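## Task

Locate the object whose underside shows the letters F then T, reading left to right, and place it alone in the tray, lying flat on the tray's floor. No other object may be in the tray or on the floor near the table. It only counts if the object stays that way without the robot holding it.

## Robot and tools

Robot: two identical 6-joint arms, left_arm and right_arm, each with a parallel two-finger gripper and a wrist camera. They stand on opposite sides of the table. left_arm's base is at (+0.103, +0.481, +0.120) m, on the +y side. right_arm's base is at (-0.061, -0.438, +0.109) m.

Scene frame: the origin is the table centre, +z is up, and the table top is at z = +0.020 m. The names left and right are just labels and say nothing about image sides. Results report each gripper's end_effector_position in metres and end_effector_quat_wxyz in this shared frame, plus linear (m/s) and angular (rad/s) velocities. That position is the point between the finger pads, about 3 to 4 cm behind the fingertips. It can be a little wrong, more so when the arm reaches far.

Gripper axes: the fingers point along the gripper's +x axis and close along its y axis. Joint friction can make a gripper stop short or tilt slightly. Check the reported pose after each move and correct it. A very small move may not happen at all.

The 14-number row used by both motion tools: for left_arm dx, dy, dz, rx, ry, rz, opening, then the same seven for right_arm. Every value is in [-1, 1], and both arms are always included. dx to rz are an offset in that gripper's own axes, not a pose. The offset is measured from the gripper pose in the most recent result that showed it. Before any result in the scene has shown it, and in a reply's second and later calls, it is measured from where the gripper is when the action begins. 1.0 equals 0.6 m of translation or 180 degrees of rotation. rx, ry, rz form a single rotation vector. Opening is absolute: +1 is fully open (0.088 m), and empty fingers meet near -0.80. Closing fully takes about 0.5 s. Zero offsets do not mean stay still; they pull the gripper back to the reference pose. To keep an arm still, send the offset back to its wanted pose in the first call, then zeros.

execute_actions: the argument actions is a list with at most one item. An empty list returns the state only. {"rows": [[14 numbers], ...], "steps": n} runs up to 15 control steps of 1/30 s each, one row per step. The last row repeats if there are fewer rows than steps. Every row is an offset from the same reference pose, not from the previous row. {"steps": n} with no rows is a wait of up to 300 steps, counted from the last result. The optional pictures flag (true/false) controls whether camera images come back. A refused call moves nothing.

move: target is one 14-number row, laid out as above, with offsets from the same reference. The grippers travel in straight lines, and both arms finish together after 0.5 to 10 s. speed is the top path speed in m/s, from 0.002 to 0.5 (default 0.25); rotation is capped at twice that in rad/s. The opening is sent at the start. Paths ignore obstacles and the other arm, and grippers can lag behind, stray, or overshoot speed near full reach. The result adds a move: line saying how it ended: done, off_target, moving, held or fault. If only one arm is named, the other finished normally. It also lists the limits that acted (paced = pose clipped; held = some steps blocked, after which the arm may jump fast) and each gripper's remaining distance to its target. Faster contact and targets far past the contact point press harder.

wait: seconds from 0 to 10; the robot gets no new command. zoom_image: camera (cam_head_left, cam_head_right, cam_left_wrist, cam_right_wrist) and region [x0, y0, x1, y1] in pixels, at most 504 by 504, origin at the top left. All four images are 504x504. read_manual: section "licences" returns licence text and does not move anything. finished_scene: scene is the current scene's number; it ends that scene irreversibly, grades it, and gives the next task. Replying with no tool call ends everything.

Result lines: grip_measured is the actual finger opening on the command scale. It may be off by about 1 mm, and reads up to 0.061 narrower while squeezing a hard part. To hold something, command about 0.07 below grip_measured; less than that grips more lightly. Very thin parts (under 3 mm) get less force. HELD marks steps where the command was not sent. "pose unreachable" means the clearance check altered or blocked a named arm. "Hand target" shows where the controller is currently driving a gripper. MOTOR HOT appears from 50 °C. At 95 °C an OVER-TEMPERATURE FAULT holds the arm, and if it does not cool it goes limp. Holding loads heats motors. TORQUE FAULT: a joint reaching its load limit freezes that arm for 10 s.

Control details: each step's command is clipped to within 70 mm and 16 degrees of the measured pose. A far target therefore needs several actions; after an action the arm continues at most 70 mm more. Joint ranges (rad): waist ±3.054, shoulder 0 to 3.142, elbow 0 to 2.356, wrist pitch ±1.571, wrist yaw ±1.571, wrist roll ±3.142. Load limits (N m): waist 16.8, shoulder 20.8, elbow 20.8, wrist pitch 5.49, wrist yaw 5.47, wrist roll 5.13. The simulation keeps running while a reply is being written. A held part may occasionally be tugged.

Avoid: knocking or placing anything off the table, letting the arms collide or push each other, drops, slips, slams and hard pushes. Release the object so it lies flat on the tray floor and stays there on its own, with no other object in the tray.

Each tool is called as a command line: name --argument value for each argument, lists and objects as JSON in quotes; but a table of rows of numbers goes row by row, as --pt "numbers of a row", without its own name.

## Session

execute_actions --actions '[]'

Scene clock: 0.00 s of 4730.00 s.
left_arm: end_effector_position=(-0.2568, +0.4138, +0.3621) grip_measured=-0.790 end_effector_quat_wxyz=(+0.207, -0.297, +0.617, -0.699) end_effector_velocity=(+0.001, -0.000, +0.001) end_effector_angular_velocity=(+0.008, +0.012, +0.004) | right_arm: end_effector_position=(+0.0243, -0.3739, +0.1436) grip_measured=-0.790 end_effector_quat_wxyz=(-0.560, +0.042, -0.358, +0.746) end_effector_velocity=(-0.003, +0.000, +0.002) end_effector_angular_velocity=(+0.001, +0.017, -0.021)
Joint positions: left_arm=[-1.046  1.468  0.521  1.187 -0.837 -1.328  0.   ] | right_arm=[-0.806  2.168  0.921 -1.542  0.211  2.399  0.   ]
Joint velocities: left_arm=[-0.002 -0.002 -0.002  0.007 -0.007 -0.007 -0.   ] | right_arm=[-0.002 -0.002 -0.002 -0.007 -0.022 -0.007 -0.   ]
Heat: left arm: hottest elbow 29 °C (+0.0 °C/min); right arm: hottest shoulder 29 °C (+0.0 °C/min).
Hand target (left_arm): -0.257, +0.414, +0.362; -0.207, +0.297, -0.617, +0.699
Hand target (right_arm): +0.024, -0.374, +0.144; -0.560, +0.042, -0.358, +0.746

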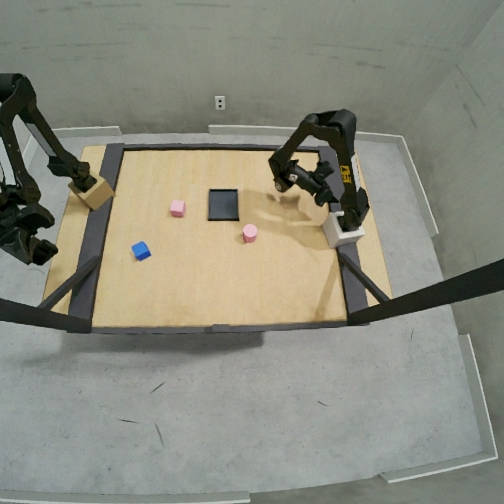

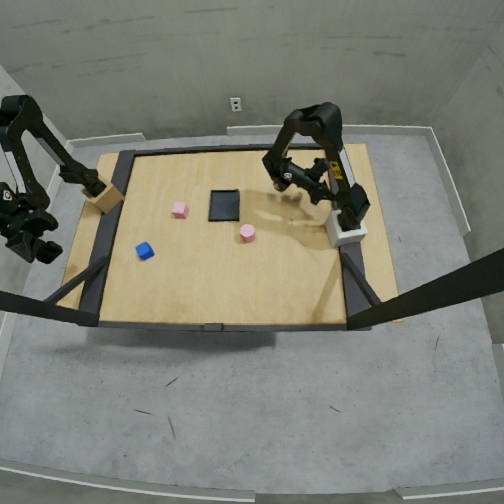

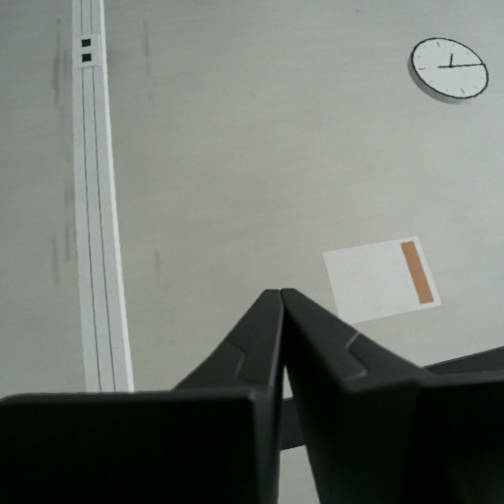

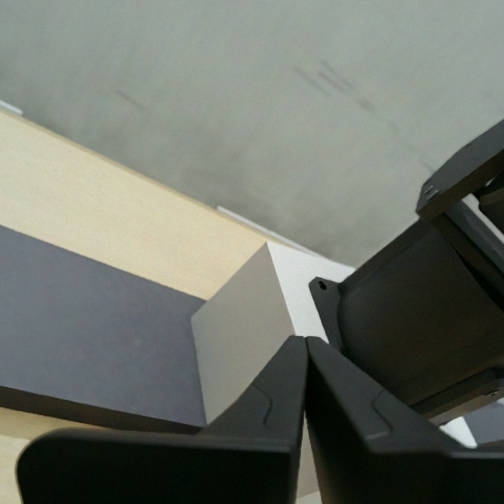

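zoom_image --camera "cam_head_left" --region '[90, 130, 370, 330]'

zoom_image --camera "cam_head_right" --region '[230, 100, 390, 260]'

Region (90, 130, 370, 330) of cam_head_left's 504x504 image, scaled by 1.800, with more detail than that image has; it fills the top 360 rows of this view, and the rest is white.

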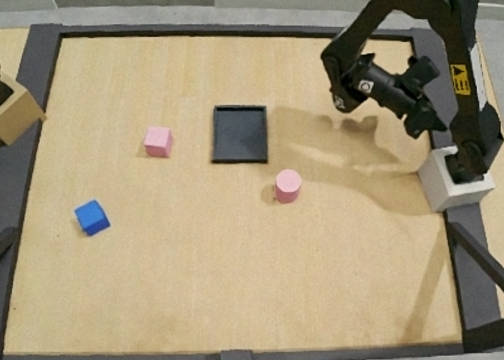

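Region (230, 100, 390, 260) of cam_head_right's 504x504 image, scaled by 3.150, with more detail than that image has.

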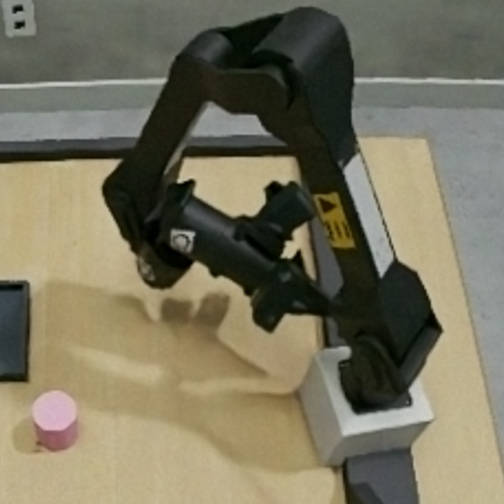

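move --target '[-0.061,0.3335,0.287,0.3487,0.4361,0.4037,1, -0.3255,-0.079,-0.0837,-0.147,0.2354,0.3162,-0.79]' --speed 0.3

Scene clock: 31.37 s of 4730.00 s.
left_arm: end_effector_position=(-0.1318, +0.2831, +0.1717) grip_measured=+1.000 end_effector_quat_wxyz=(+0.242, +0.659, +0.248, -0.668) end_effector_velocity=(+0.003, +0.003, -0.002) end_effector_angular_velocity=(+0.023, -0.016, -0.005) | right_arm: end_effector_position=(+0.0365, -0.1755, +0.1959) grip_measured=-0.790 end_effector_quat_wxyz=(+0.655, +0.264, +0.652, -0.277) end_effector_velocity=(-0.000, -0.002, +0.001) end_effector_angular_velocity=(-0.005, -0.006, +0.010)
Joint positions: left_arm=[-0.213  1.764  1.148 -0.947  0.012  0.001  0.088] | right_arm=[-0.532  1.643  1.156 -1.101  0.004  2.002  0.   ]
Joint velocities: left_arm=[ 0.002  0.007  0.002 -0.022  0.007  0.007  0.   ] | right_arm=[ 0.002 -0.007 -0.002 -0.007  0.007 -0.007  0.   ]
Heat: left arm: hottest elbow 31 °C (+3.8 °C/min); right arm: hottest shoulder 32 °C (+5.7 °C/min).
Hand target (left_arm): -0.131, +0.282, +0.169; +0.242, +0.664, +0.246, -0.663
Hand target (right_arm): +0.035, -0.173, +0.199; +0.654, +0.267, +0.655, -0.268
Off the commanded pose (left_arm): 0.004 m, 1 deg.
Off the commanded pose (right_arm): 0.004 m, 1 deg.
After step 90, 24.30 s passed at rest.
move: done

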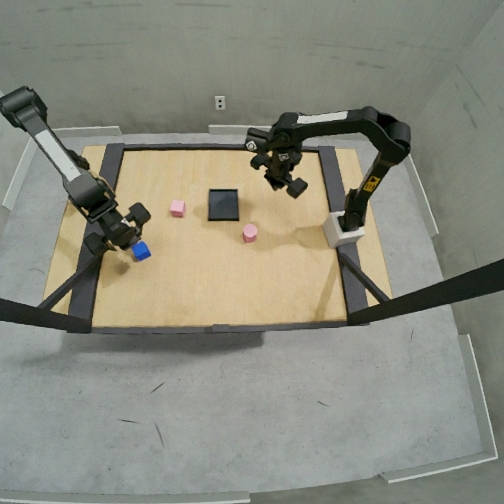

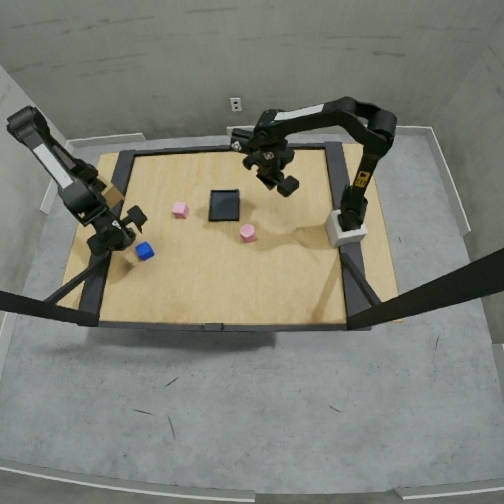

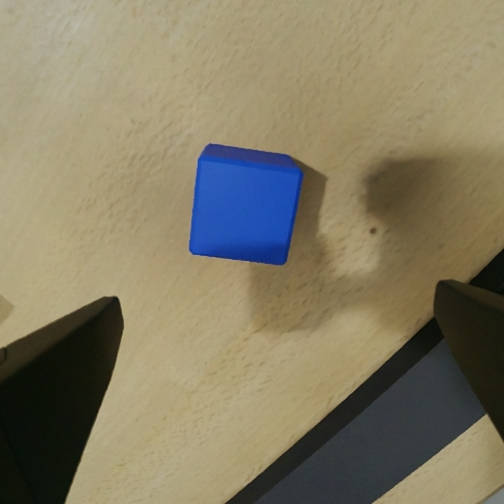

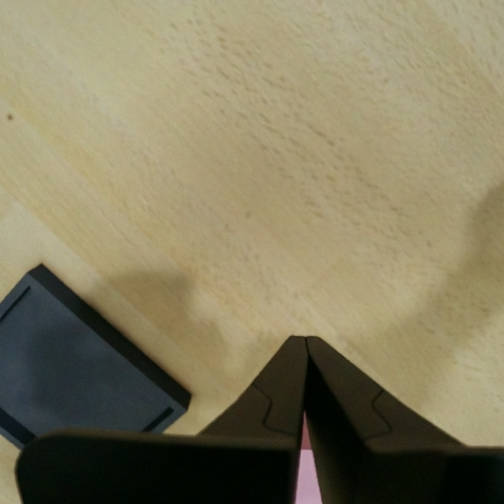

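move --target '[0.103,0.017,0.018,0.05,0,0,1, 0.0917,-0.0408,-0.2097,-0.75,0,0,1]' --speed 0.4

Scene clock: 41.70 s of 4730.00 s.
left_arm: end_effector_position=(-0.1375, +0.2666, +0.1163) grip_measured=+1.000 end_effector_quat_wxyz=(+0.193, +0.670, +0.191, -0.691) end_effector_velocity=(+0.003, -0.001, +0.002) end_effector_angular_velocity=(-0.014, -0.016, +0.005) | right_arm: end_effector_position=(-0.0679, -0.1087, +0.1393) grip_measured=+1.000 end_effector_quat_wxyz=(+0.497, -0.504, +0.508, +0.491) end_effector_velocity=(+0.002, -0.001, +0.001) end_effector_angular_velocity=(-0.002, -0.007, +0.005)
Joint positions: left_arm=[-0.187  1.901  1.079 -0.721  0.011  0.183  0.088] | right_arm=[-0.156  1.899  1.23  -0.926  0.001  0.032  0.088]
Joint velocities: left_arm=[-0.002 -0.007 -0.002 -0.007 -0.022 -0.007  0.   ] | right_arm=[-0.002 -0.002  0.002 -0.007  0.007 -0.007  0.   ]
Heat: left arm: hottest elbow 31 °C (+2.9 °C/min); right arm: hottest shoulder 33 °C (+5.8 °C/min).
Hand target (left_arm): -0.134, +0.269, +0.110; +0.189, +0.676, +0.195, -0.685
Hand target (right_arm): -0.070, -0.105, +0.139; +0.494, -0.504, +0.505, +0.496
Off the commanded pose (left_arm): 0.008 m, 1 deg.
Off the commanded pose (right_arm): 0.004 m, 1 deg.
After step 90, 3.83 s passed at rest.
move: done

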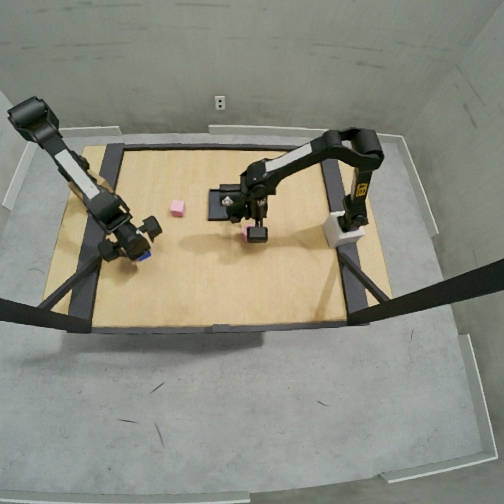

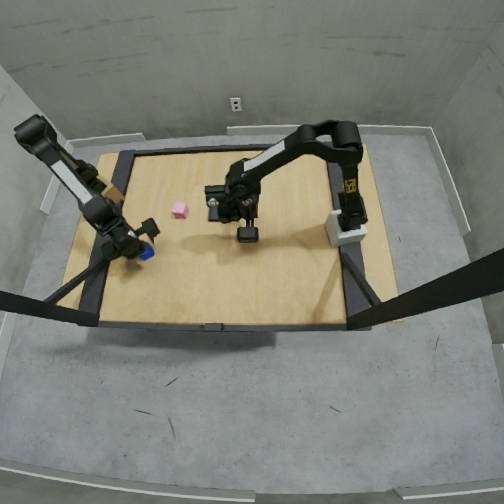

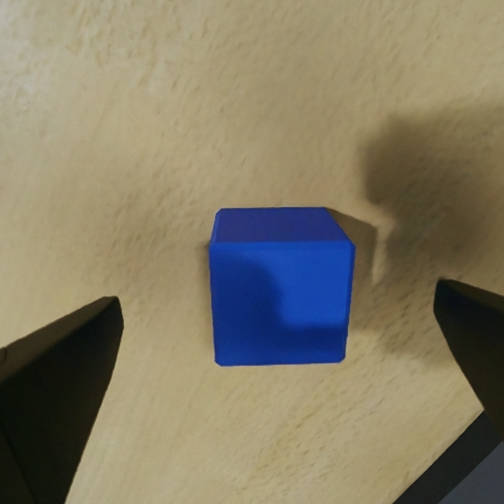

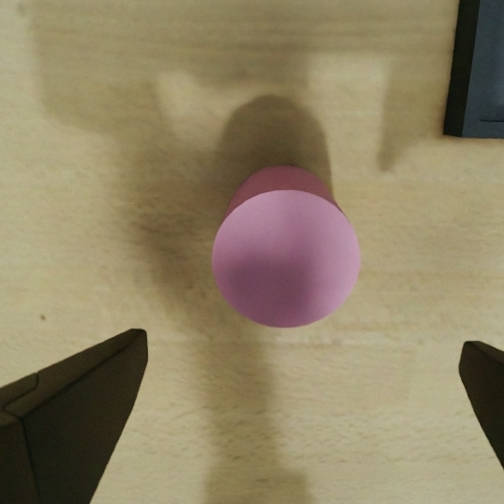

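move --target '[0.097,0,-0.008,0,0,0,1, 0.045,0.004,0.032,0,0,0,1]' --speed 0.12

Scene clock: 45.97 s of 4730.00 s.
left_arm: end_effector_position=(-0.1385, +0.2657, +0.0642) grip_measured=+1.000 end_effector_quat_wxyz=(+0.196, +0.664, +0.188, -0.697) end_effector_velocity=(+0.002, -0.002, -0.003) end_effector_angular_velocity=(-0.014, -0.016, +0.006) | right_arm: end_effector_position=(-0.0685, -0.0934, +0.1123) grip_measured=+1.000 end_effector_quat_wxyz=(+0.495, -0.506, +0.509, +0.490) end_effector_velocity=(+0.002, -0.002, +0.000) end_effector_angular_velocity=(-0.007, -0.007, +0.005)
Joint positions: left_arm=[-0.187  2.023  0.996 -0.497  0.011  0.184  0.088] | right_arm=[-0.155  2.001  1.255 -0.854  0.001  0.031  0.088]
Joint velocities: left_arm=[-0.002  0.007 -0.002  0.007 -0.022 -0.007  0.   ] | right_arm=[-0.002 -0.002 -0.002 -0.007  0.007 -0.007  0.   ]
Heat: left arm: hottest elbow 31 °C (+2.6 °C/min); right arm: hottest shoulder 34 °C (+6.5 °C/min).
Hand target (left_arm): -0.135, +0.269, +0.058; +0.193, +0.670, +0.191, -0.691
Hand target (right_arm): -0.070, -0.090, +0.112; +0.497, -0.504, +0.508, +0.491
Off the commanded pose (left_arm): 0.008 m, 1 deg.
Off the commanded pose (right_arm): 0.004 m, 0 deg.
After step 90, 0.33 s passed at rest.
move: done

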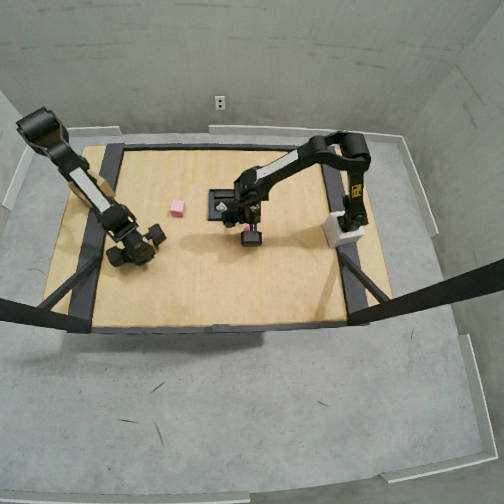

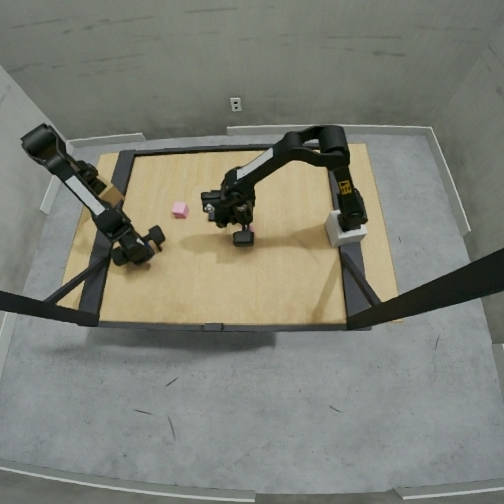

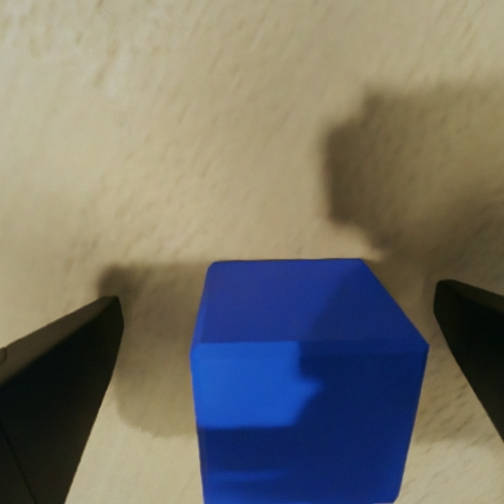

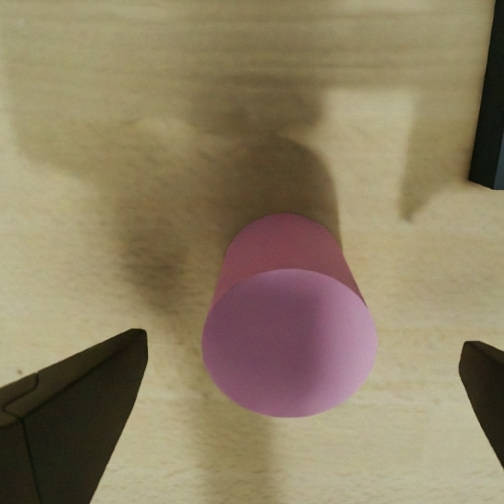

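move --target '[0,0,0,0,0,0,-0.05, 0.083,0.005,0,0,0,0,1]' --speed 0.1

Scene clock: 50.30 s of 4730.00 s.
left_arm: end_effector_position=(-0.1385, +0.2657, +0.0640) grip_measured=+0.083 end_effector_quat_wxyz=(+0.196, +0.664, +0.188, -0.697) end_effector_velocity=(-0.001, +0.002, -0.000) end_effector_angular_velocity=(+0.011, -0.000, +0.005) | right_arm: end_effector_position=(-0.0698, -0.0929, +0.0662) grip_measured=+1.000 end_effector_quat_wxyz=(+0.497, -0.504, +0.506, +0.493) end_effector_velocity=(-0.000, -0.003, -0.001) end_effector_angular_velocity=(-0.012, +0.007, +0.005)
Joint positions: left_arm=[-0.187  2.024  0.996 -0.497  0.011  0.184  0.043] | right_arm=[-0.152  2.094  1.182 -0.679  0.001  0.034  0.088]
Joint velocities: left_arm=[-0.002  0.002  0.002 -0.007  0.007 -0.007 -0.   ] | right_arm=[-0.002  0.002 -0.002 -0.007 -0.007 -0.007  0.   ]
Heat: left arm: hottest elbow 31 °C (+2.4 °C/min); right arm: hottest shoulder 34 °C (+6.0 °C/min).
Hand target (left_arm): -0.138, +0.266, +0.064; +0.196, +0.664, +0.188, -0.697
Hand target (right_arm): -0.071, -0.095, +0.063; +0.495, -0.506, +0.509, +0.490
Off the commanded pose (left_arm): 0.000 m, 0 deg.
Off the commanded pose (right_arm): 0.004 m, 1 deg.
After step 90, 0.40 s passed at rest.
move: done

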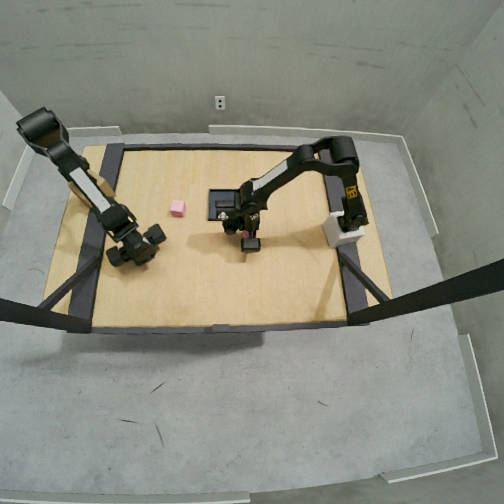

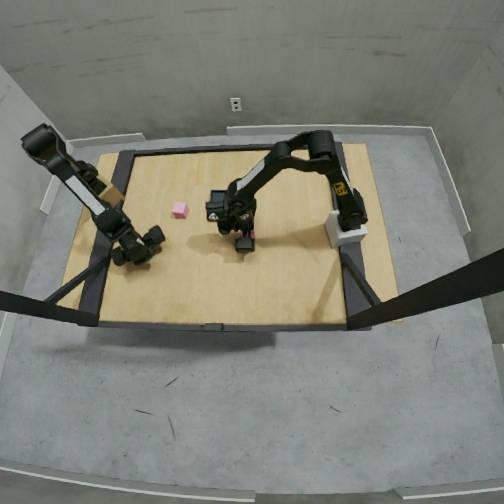

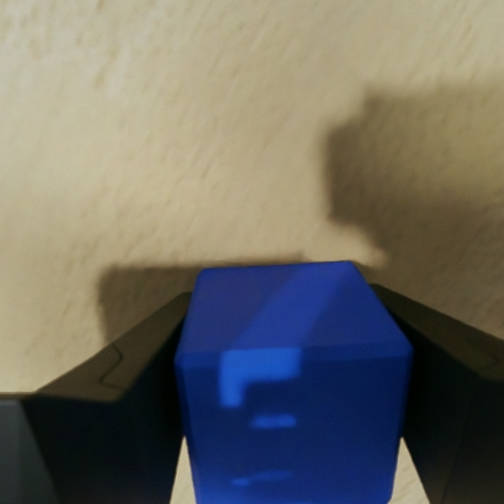

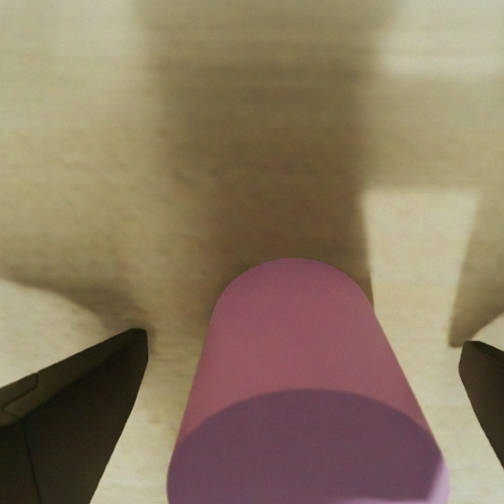

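execute_actions --actions '[{"rows": [[0,0,0,0,0,0,-0.05, 0,0,0,0,0,0,0.08]], "steps": 15}]'

Scene clock: 52.10 s of 4730.00 s.
left_arm: end_effector_position=(-0.1385, +0.2657, +0.0640) grip_measured=+0.083 end_effector_quat_wxyz=(+0.196, +0.664, +0.188, -0.697) end_effector_velocity=(+0.004, +0.000, -0.001) end_effector_angular_velocity=(-0.008, -0.024, +0.006) | right_arm: end_effector_position=(-0.0699, -0.0927, +0.0662) grip_measured=+0.133 end_effector_quat_wxyz=(+0.498, -0.503, +0.506, +0.493) end_effector_velocity=(-0.000, -0.003, -0.001) end_effector_angular_velocity=(-0.012, +0.007, +0.005)
Joint positions: left_arm=[-0.187  2.024  0.996 -0.497  0.011  0.184  0.043] | right_arm=[-0.152  2.094  1.182 -0.678  0.001  0.034  0.046]
Joint velocities: left_arm=[-0.002  0.002 -0.002 -0.007 -0.022 -0.007 -0.   ] | right_arm=[-0.002  0.002 -0.002 -0.007 -0.007 -0.007  0.   ]
Heat: left arm: hottest elbow 31 °C (+2.3 °C/min); right arm: hottest shoulder 34 °C (+5.8 °C/min).
Hand target (left_arm): -0.138, +0.266, +0.064; +0.196, +0.664, +0.188, -0.697
Hand target (right_arm): -0.070, -0.093, +0.066; +0.497, -0.504, +0.506, +0.493
Off the commanded pose (left_arm): 0.000 m, 0 deg.
Off the commanded pose (right_arm): 0.000 m, 0 deg.
Steps of this call (steps 1 to 39: nothing new was sent; steps 40 to 54: all 15 steps of this action). Readings (end_effector_position):
40: left_arm (-0.1385, +0.2657, +0.0640) | right_arm (-0.0699, -0.0927, +0.0662)
41: left_arm (-0.1385, +0.2657, +0.0640) | right_arm (-0.0699, -0.0927, +0.0662)
43: left_arm (-0.1385, +0.2657, +0.0640) | right_arm (-0.0699, -0.0927, +0.0662)
47: left_arm (-0.1385, +0.2657, +0.0640) | right_arm (-0.0699, -0.0927, +0.0662)
54: the state above

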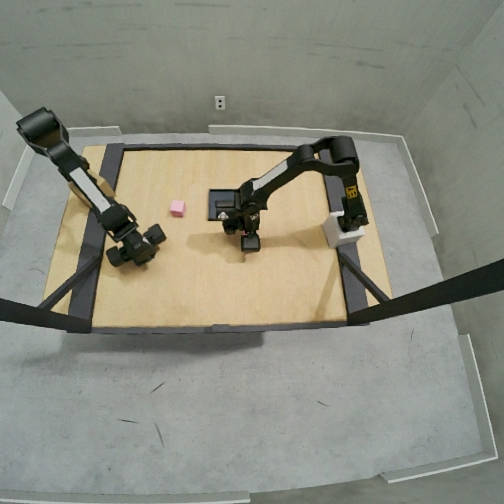

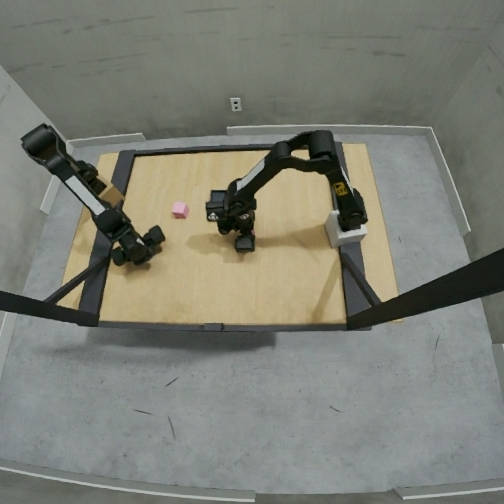

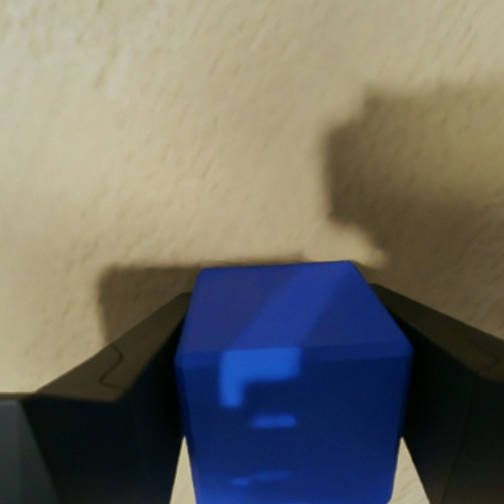

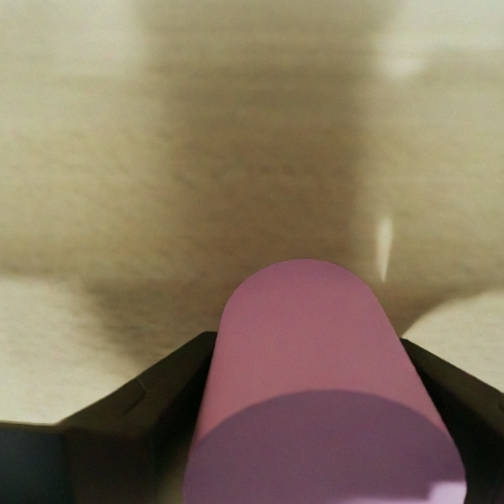

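move --target '[-0.3663,0.3647,-0.104,-0.2031,-0.4537,0.2142,-0.05, -0.356,-0.119,-0.0075,0.0432,-0.5044,-0.0414,0.03]' --speed 0.27

Scene clock: 61.63 s of 4730.00 s.
left_arm: end_effector_position=(+0.0374, +0.1195, +0.2789) grip_measured=+0.083 end_effector_quat_wxyz=(+0.642, +0.001, +0.001, -0.766) end_effector_velocity=(+0.000, +0.001, -0.004) end_effector_angular_velocity=(+0.008, +0.006, +0.005) | right_arm: end_effector_position=(-0.0002, -0.0929, +0.2838) grip_measured=+0.133 end_effector_quat_wxyz=(+0.766, -0.002, -0.005, +0.643) end_effector_velocity=(-0.000, +0.000, -0.002) end_effector_angular_velocity=(-0.001, +0.008, +0.005)
Joint positions: left_arm=[ 0.469  1.519  0.311  1.205 -0.005 -0.     0.043] | right_arm=[-0.352  1.354  0.276  1.082  0.001 -0.01   0.046]
Joint velocities: left_arm=[-0.002  0.007 -0.007  0.007 -0.007 -0.007 -0.   ] | right_arm=[-0.002  0.007 -0.002  0.007 -0.007  0.007 -0.   ]
Heat: left arm: hottest elbow 31 °C (+2.0 °C/min); right arm: hottest shoulder 35 °C (+5.0 °C/min).
Hand target (left_arm): +0.039, +0.118, +0.278; +0.645, +0.000, +0.003, -0.764
Hand target (right_arm): +0.000, -0.094, +0.281; +0.766, -0.002, -0.001, +0.643
Off the commanded pose (left_arm): 0.003 m, 0 deg.
Off the commanded pose (right_arm): 0.004 m, 1 deg.
After step 90, 2.90 s passed at rest.
move: done

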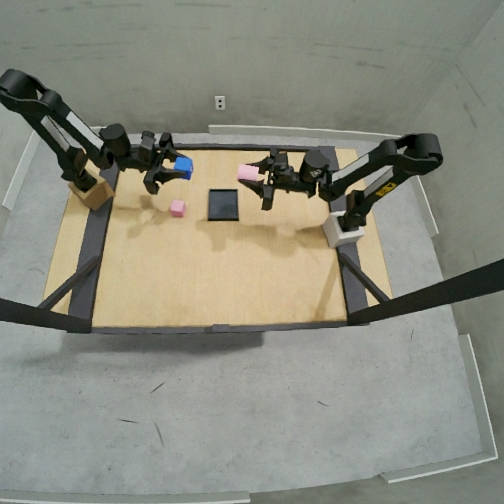

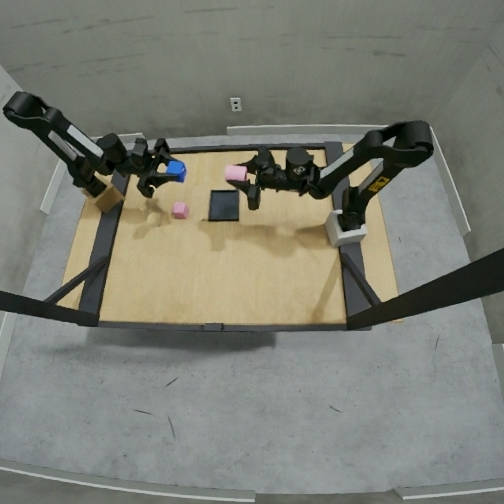

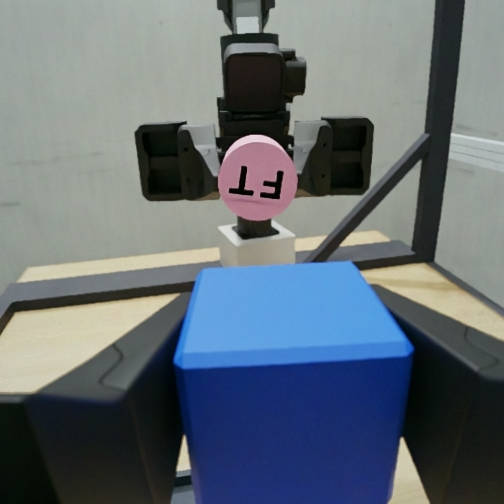

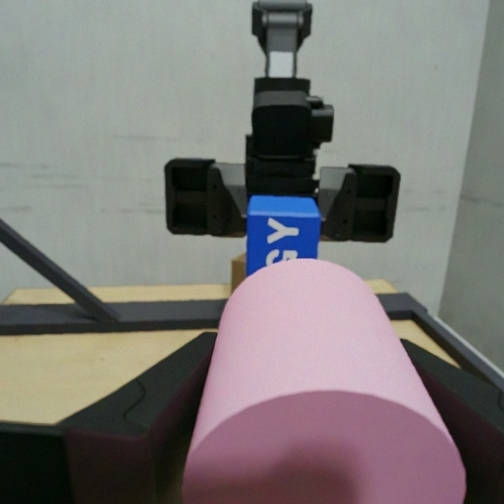

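zoom_image --camera "cam_left_wrist" --region '[208, 128, 308, 228]'

Region (208, 128, 308, 228) of cam_left_wrist's 504x504 image, scaled by 5.040, with more detail than that image has.

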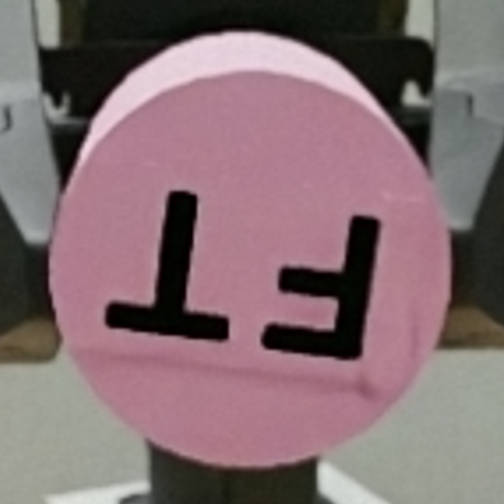

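move --target '[-0.201,-0.3015,-0.323,0,0.5,0,-0.05, 0.151,-0.067,-0.258,0,0.503,0,0.03]' --speed 0.27

Scene clock: 70.73 s of 4730.00 s.
left_arm: end_effector_position=(-0.1173, +0.2687, +0.0890) grip_measured=+0.083 end_effector_quat_wxyz=(+0.455, +0.541, +0.448, -0.547) end_effector_velocity=(-0.000, -0.001, +0.000) end_effector_angular_velocity=(-0.010, +0.000, -0.010) | right_arm: end_effector_position=(+0.0543, -0.0108, +0.1294) grip_measured=+0.133 end_effector_quat_wxyz=(+0.542, -0.454, +0.543, +0.452) end_effector_velocity=(-0.005, -0.002, -0.001) end_effector_angular_velocity=(-0.016, +0.027, +0.010)
Joint positions: left_arm=[-0.157  1.927  0.981 -0.616 -0.009 -0.622  0.043] | right_arm=[-0.441  2.31   1.83  -1.093  0.001 -0.084  0.046]
Joint velocities: left_arm=[-0.002 -0.002 -0.002  0.007 -0.007  0.007 -0.   ] | right_arm=[ 0.002  0.007  0.007 -0.022 -0.022 -0.007 -0.   ]
Heat: left arm: hottest elbow 31 °C (+1.0 °C/min); right arm: hottest shoulder 35 °C (+4.0 °C/min).
Hand target (left_arm): -0.118, +0.270, +0.086; +0.453, +0.544, +0.451, -0.543
Hand target (right_arm): +0.057, -0.010, +0.128; +0.542, -0.456, +0.542, +0.451
Off the commanded pose (left_arm): 0.005 m, 1 deg.
Off the commanded pose (right_arm): 0.003 m, 1 deg.
After step 90, 2.53 s passed at rest.
move: done

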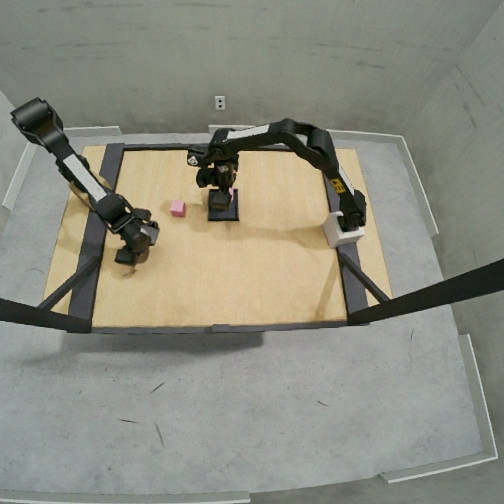

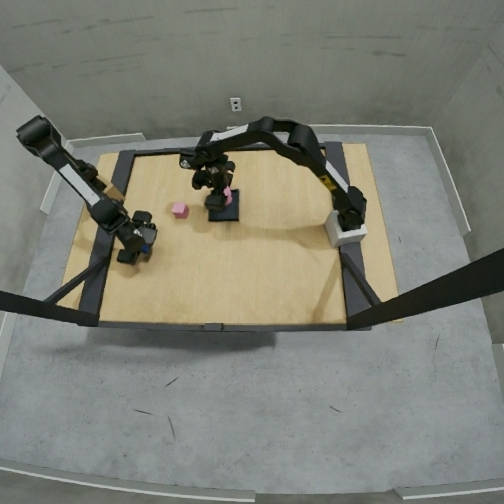

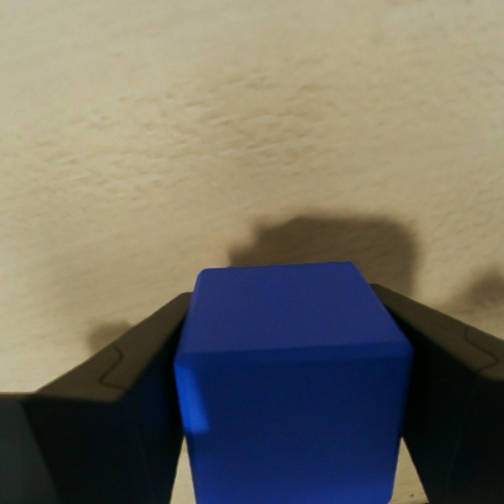

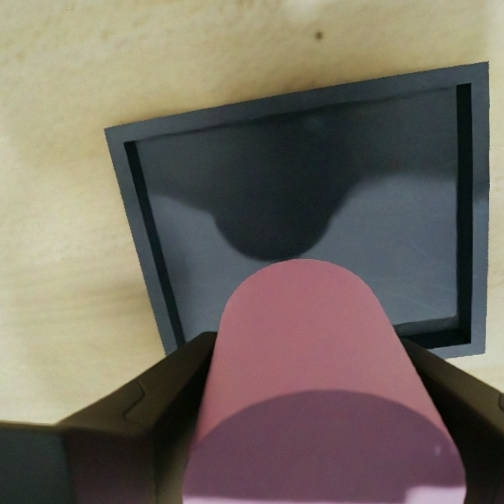

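move --target '[0.046,0,0,0,0,0,-0.05, 0.097,-0.018,0.032,0,0,0,0.03]' --speed 0.07

Scene clock: 77.33 s of 4730.00 s.
left_arm: end_effector_position=(-0.1207, +0.2655, +0.0670) grip_measured=+0.083 end_effector_quat_wxyz=(+0.456, +0.534, +0.448, -0.553) end_effector_velocity=(+0.004, +0.003, +0.000) end_effector_angular_velocity=(+0.010, -0.021, +0.005) | right_arm: end_effector_position=(+0.0659, +0.0053, +0.0769) grip_measured=+0.133 end_effector_quat_wxyz=(+0.544, -0.453, +0.542, +0.453) end_effector_velocity=(-0.000, -0.001, -0.001) end_effector_angular_velocity=(-0.005, +0.009, +0.005)
Joint positions: left_arm=[-0.157  1.989  0.958 -0.512 -0.009 -0.622  0.043] | right_arm=[-0.456  2.449  1.86  -0.979  0.001 -0.099  0.046]
Joint velocities: left_arm=[-0.002 -0.002 -0.002 -0.022 -0.007 -0.007 -0.   ] | right_arm=[-0.002  0.002  0.002 -0.007 -0.007 -0.007 -0.   ]
Heat: left arm: hottest elbow 31 °C (+1.0 °C/min); right arm: hottest shoulder 37 °C (+6.1 °C/min).
Hand target (left_arm): -0.117, +0.268, +0.062; +0.455, +0.541, +0.448, -0.547
Hand target (right_arm): +0.068, +0.005, +0.071; +0.542, -0.455, +0.543, +0.452
Off the commanded pose (left_arm): 0.007 m, 1 deg.
Off the commanded pose (right_arm): 0.006 m, 0 deg.
After step 90, 2.37 s passed at rest.
move: done

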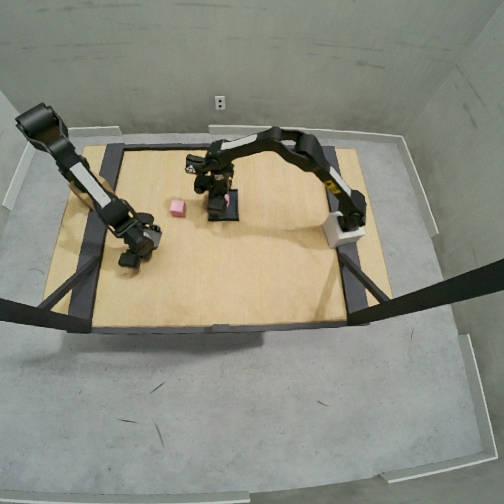

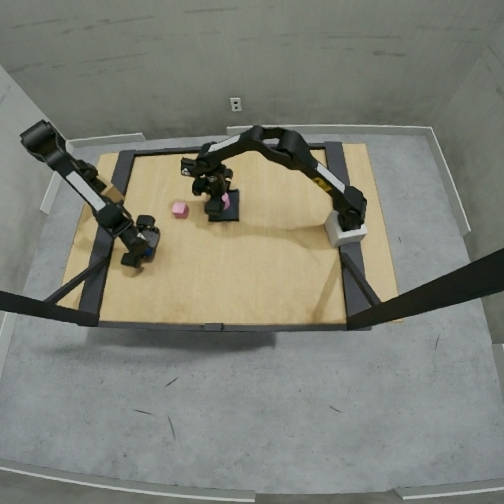

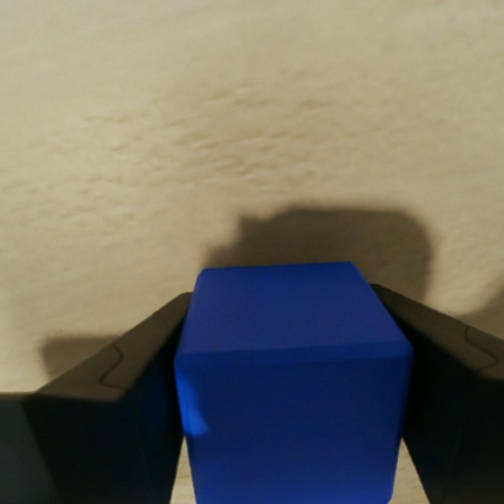

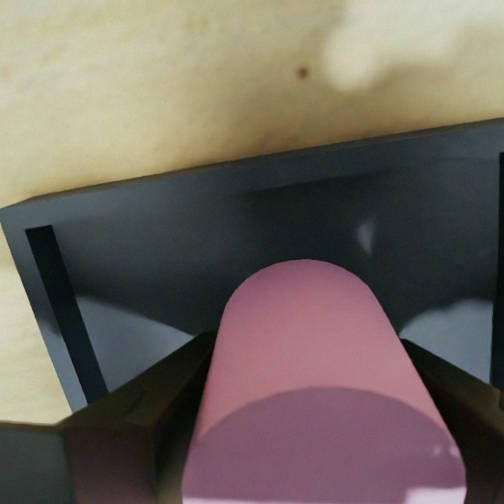

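move --target '[0.011,0,0,0,0,0,-0.05, 0.018,0,-0.01,0,0,0,0.03]' --speed 0.03

Scene clock: 80.13 s of 4730.00 s.
left_arm: end_effector_position=(-0.1235, +0.2627, +0.0656) grip_measured=+0.083 end_effector_quat_wxyz=(+0.456, +0.528, +0.447, -0.559) end_effector_velocity=(+0.002, +0.001, +0.000) end_effector_angular_velocity=(-0.000, -0.011, -0.009) | right_arm: end_effector_position=(+0.0654, +0.0036, +0.0744) grip_measured=+0.133 end_effector_quat_wxyz=(+0.549, -0.450, +0.537, +0.457) end_effector_velocity=(+0.001, -0.003, -0.001) end_effector_angular_velocity=(-0.000, +0.008, +0.000)
Joint positions: left_arm=[-0.157  1.995  0.958 -0.49  -0.009 -0.622  0.043] | right_arm=[-0.456  2.431  1.817 -0.937  0.001 -0.099  0.046]
Joint velocities: left_arm=[-0.002 -0.002 -0.002 -0.007 -0.007  0.007 -0.   ] | right_arm=[-0.007 -0.007 -0.017  0.007 -0.007 -0.007 -0.   ]
Heat: left arm: hottest elbow 31 °C (+1.0 °C/min); right arm: hottest shoulder 37 °C (+5.1 °C/min).
Hand target (left_arm): -0.121, +0.265, +0.061; +0.456, +0.534, +0.448, -0.553
Hand target (right_arm): +0.065, -0.001, +0.066; +0.544, -0.453, +0.542, +0.453
Off the commanded pose (left_arm): 0.006 m, 1 deg.
Off the commanded pose (right_arm): 0.009 m, 1 deg.
move: off_target (right_arm)

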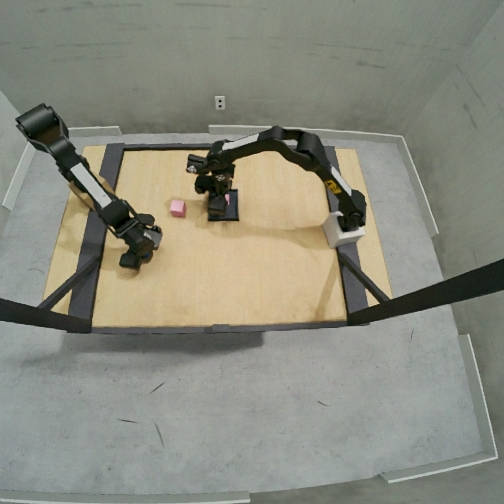

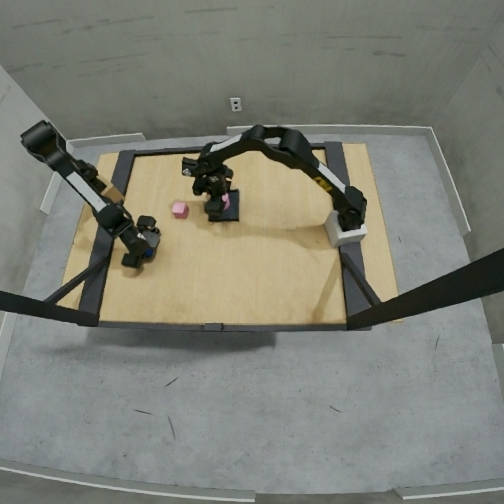

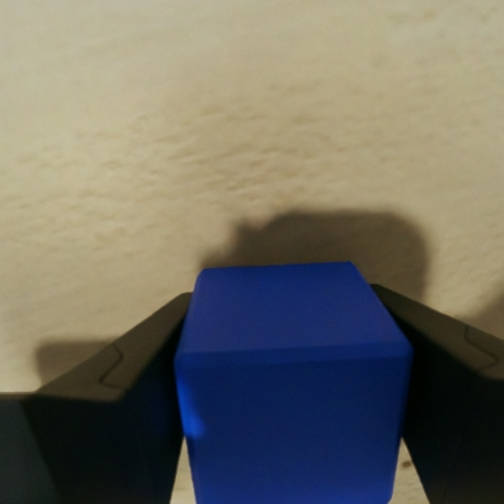

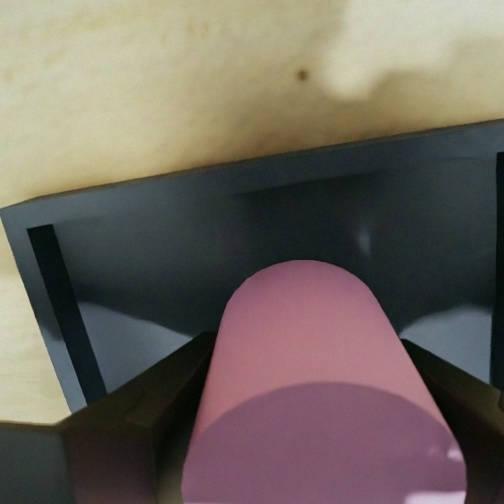

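execute_actions --actions '[{"rows": [[0,0,0,0,0,0,0.7, 0,0,0,0,0,0,0.5]], "steps": 12}]'

Scene clock: 81.87 s of 4730.00 s.
left_arm: end_effector_position=(-0.1236, +0.2627, +0.0655) grip_measured=+0.680 end_effector_quat_wxyz=(+0.456, +0.528, +0.447, -0.559) end_effector_velocity=(+0.001, +0.003, -0.001) end_effector_angular_velocity=(+0.014, -0.003, +0.005) | right_arm: end_effector_position=(+0.0653, +0.0034, +0.0737) grip_measured=+0.486 end_effector_quat_wxyz=(+0.548, -0.450, +0.537, +0.456) end_effector_velocity=(-0.004, -0.007, +0.000) end_effector_angular_velocity=(-0.029, +0.031, +0.005)
Joint positions: left_arm=[-0.157  1.995  0.958 -0.489 -0.009 -0.622  0.072] | right_arm=[-0.456  2.432  1.815 -0.936  0.001 -0.099  0.063]
Joint velocities: left_arm=[-0.002  0.002 -0.002 -0.007  0.007 -0.007  0.008] | right_arm=[-0.002 -0.002 -0.002 -0.037 -0.022 -0.007  0.005]
Heat: left arm: hottest elbow 31 °C (+0.0 °C/min); right arm: hottest shoulder 38 °C (+6.0 °C/min).
Hand target (left_arm): -0.124, +0.263, +0.066; +0.456, +0.528, +0.447, -0.559
Hand target (right_arm): +0.065, +0.004, +0.074; +0.549, -0.450, +0.537, +0.457
Off the commanded pose (left_arm): 0.000 m, 0 deg.
Off the commanded pose (right_arm): 0.001 m, 0 deg.
Steps of this call (steps 1 to 40: nothing new was sent; steps 41 to 52: all 12 steps of this action). Readings (end_effector_position):
41: left_arm (-0.1236, +0.2627, +0.0655) | right_arm (+0.0654, +0.0037, +0.0749)
42: left_arm (-0.1236, +0.2627, +0.0655) | right_arm (+0.0656, +0.0043, +0.0749)
44: left_arm (-0.1236, +0.2627, +0.0655) | right_arm (+0.0655, +0.0040, +0.0744)
48: left_arm (-0.1236, +0.2627, +0.0655) | right_arm (+0.0654, +0.0036, +0.0737)
52: the state above

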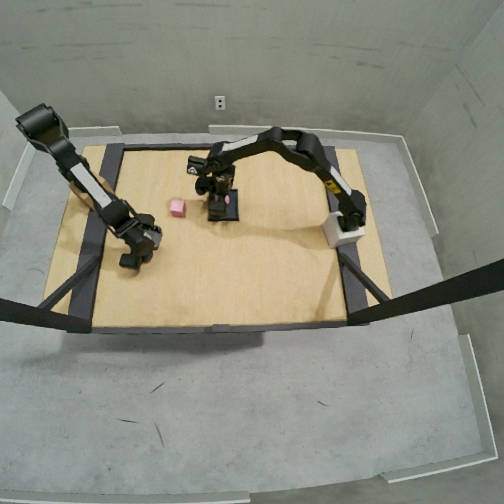

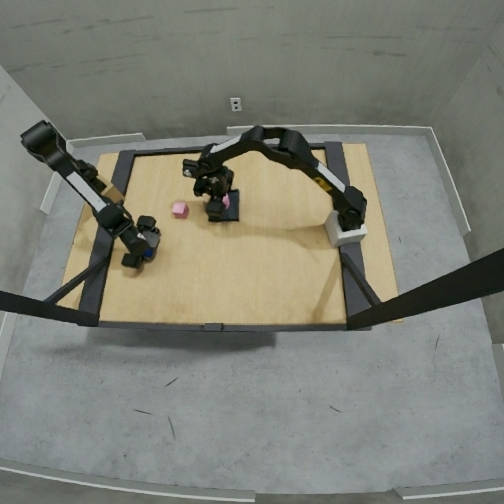

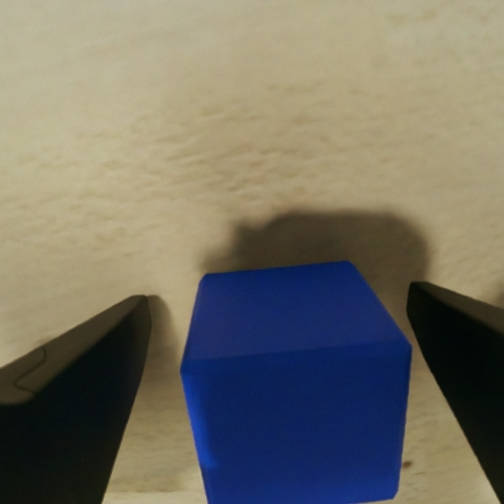

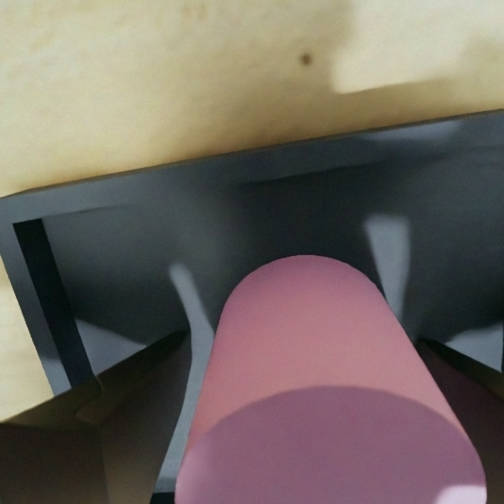

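move --target '[-0.13,0,0,0,0,0,0.9, -0.16,0,-0.02,0,0,0,0.6]' --speed 0.15

Scene clock: 83.90 s of 4730.00 s.
left_arm: end_effector_position=(-0.1196, +0.2665, +0.1391) grip_measured=+0.898 end_effector_quat_wxyz=(+0.456, +0.532, +0.448, -0.555) end_effector_velocity=(+0.003, +0.002, +0.001) end_effector_angular_velocity=(+0.007, -0.017, +0.005) | right_arm: end_effector_position=(+0.0610, -0.0119, +0.1613) grip_measured=+0.597 end_effector_quat_wxyz=(+0.542, -0.454, +0.543, +0.452) end_effector_velocity=(+0.002, -0.003, +0.000) end_effector_angular_velocity=(-0.009, -0.005, -0.010)
Joint positions: left_arm=[-0.157  1.806  1.057 -0.788 -0.009 -0.622  0.083] | right_arm=[-0.456  2.287  1.918 -1.205  0.001 -0.099  0.068]
Joint velocities: left_arm=[-0.002 -0.002  0.002 -0.022 -0.007 -0.007 -0.   ] | right_arm=[-0.002 -0.002 -0.002 -0.007  0.007  0.007 -0.   ]
Heat: left arm: hottest elbow 31 °C (+0.0 °C/min); right arm: hottest shoulder 39 °C (+7.0 °C/min).
Hand target (left_arm): -0.121, +0.265, +0.143; +0.456, +0.528, +0.447, -0.559
Hand target (right_arm): +0.062, -0.009, +0.170; +0.548, -0.450, +0.537, +0.456
Off the commanded pose (left_arm): 0.005 m, 1 deg.
Off the commanded pose (right_arm): 0.009 m, 1 deg.
move: off_target (right_arm)

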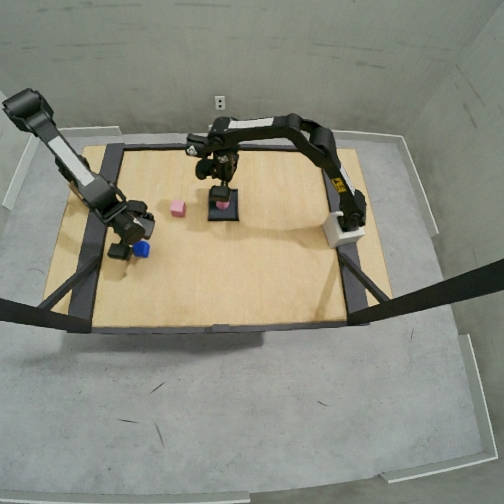

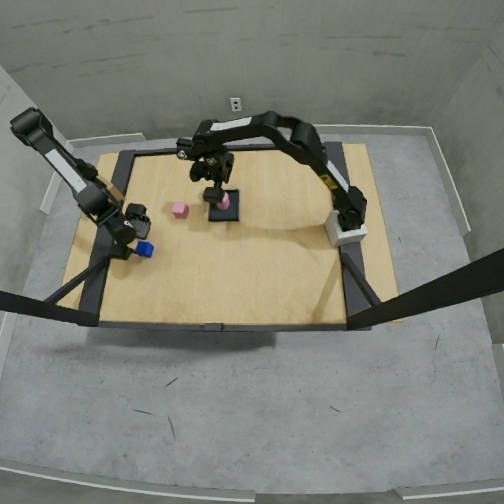

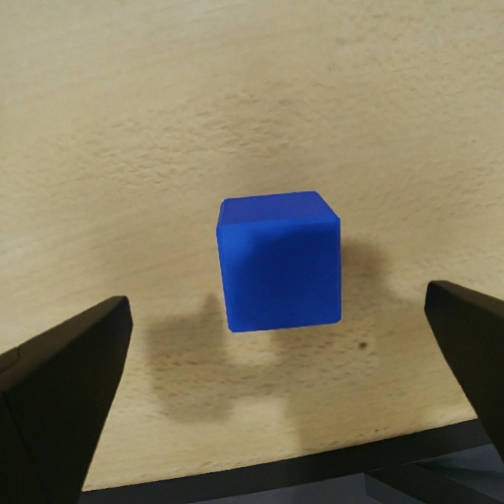

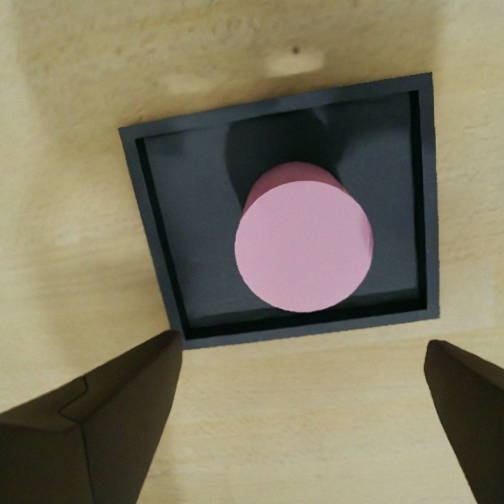

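The pink cylinder (FT) is standing upright in the tray.

finished_scene --scene 2

The scene is finished: the task was done.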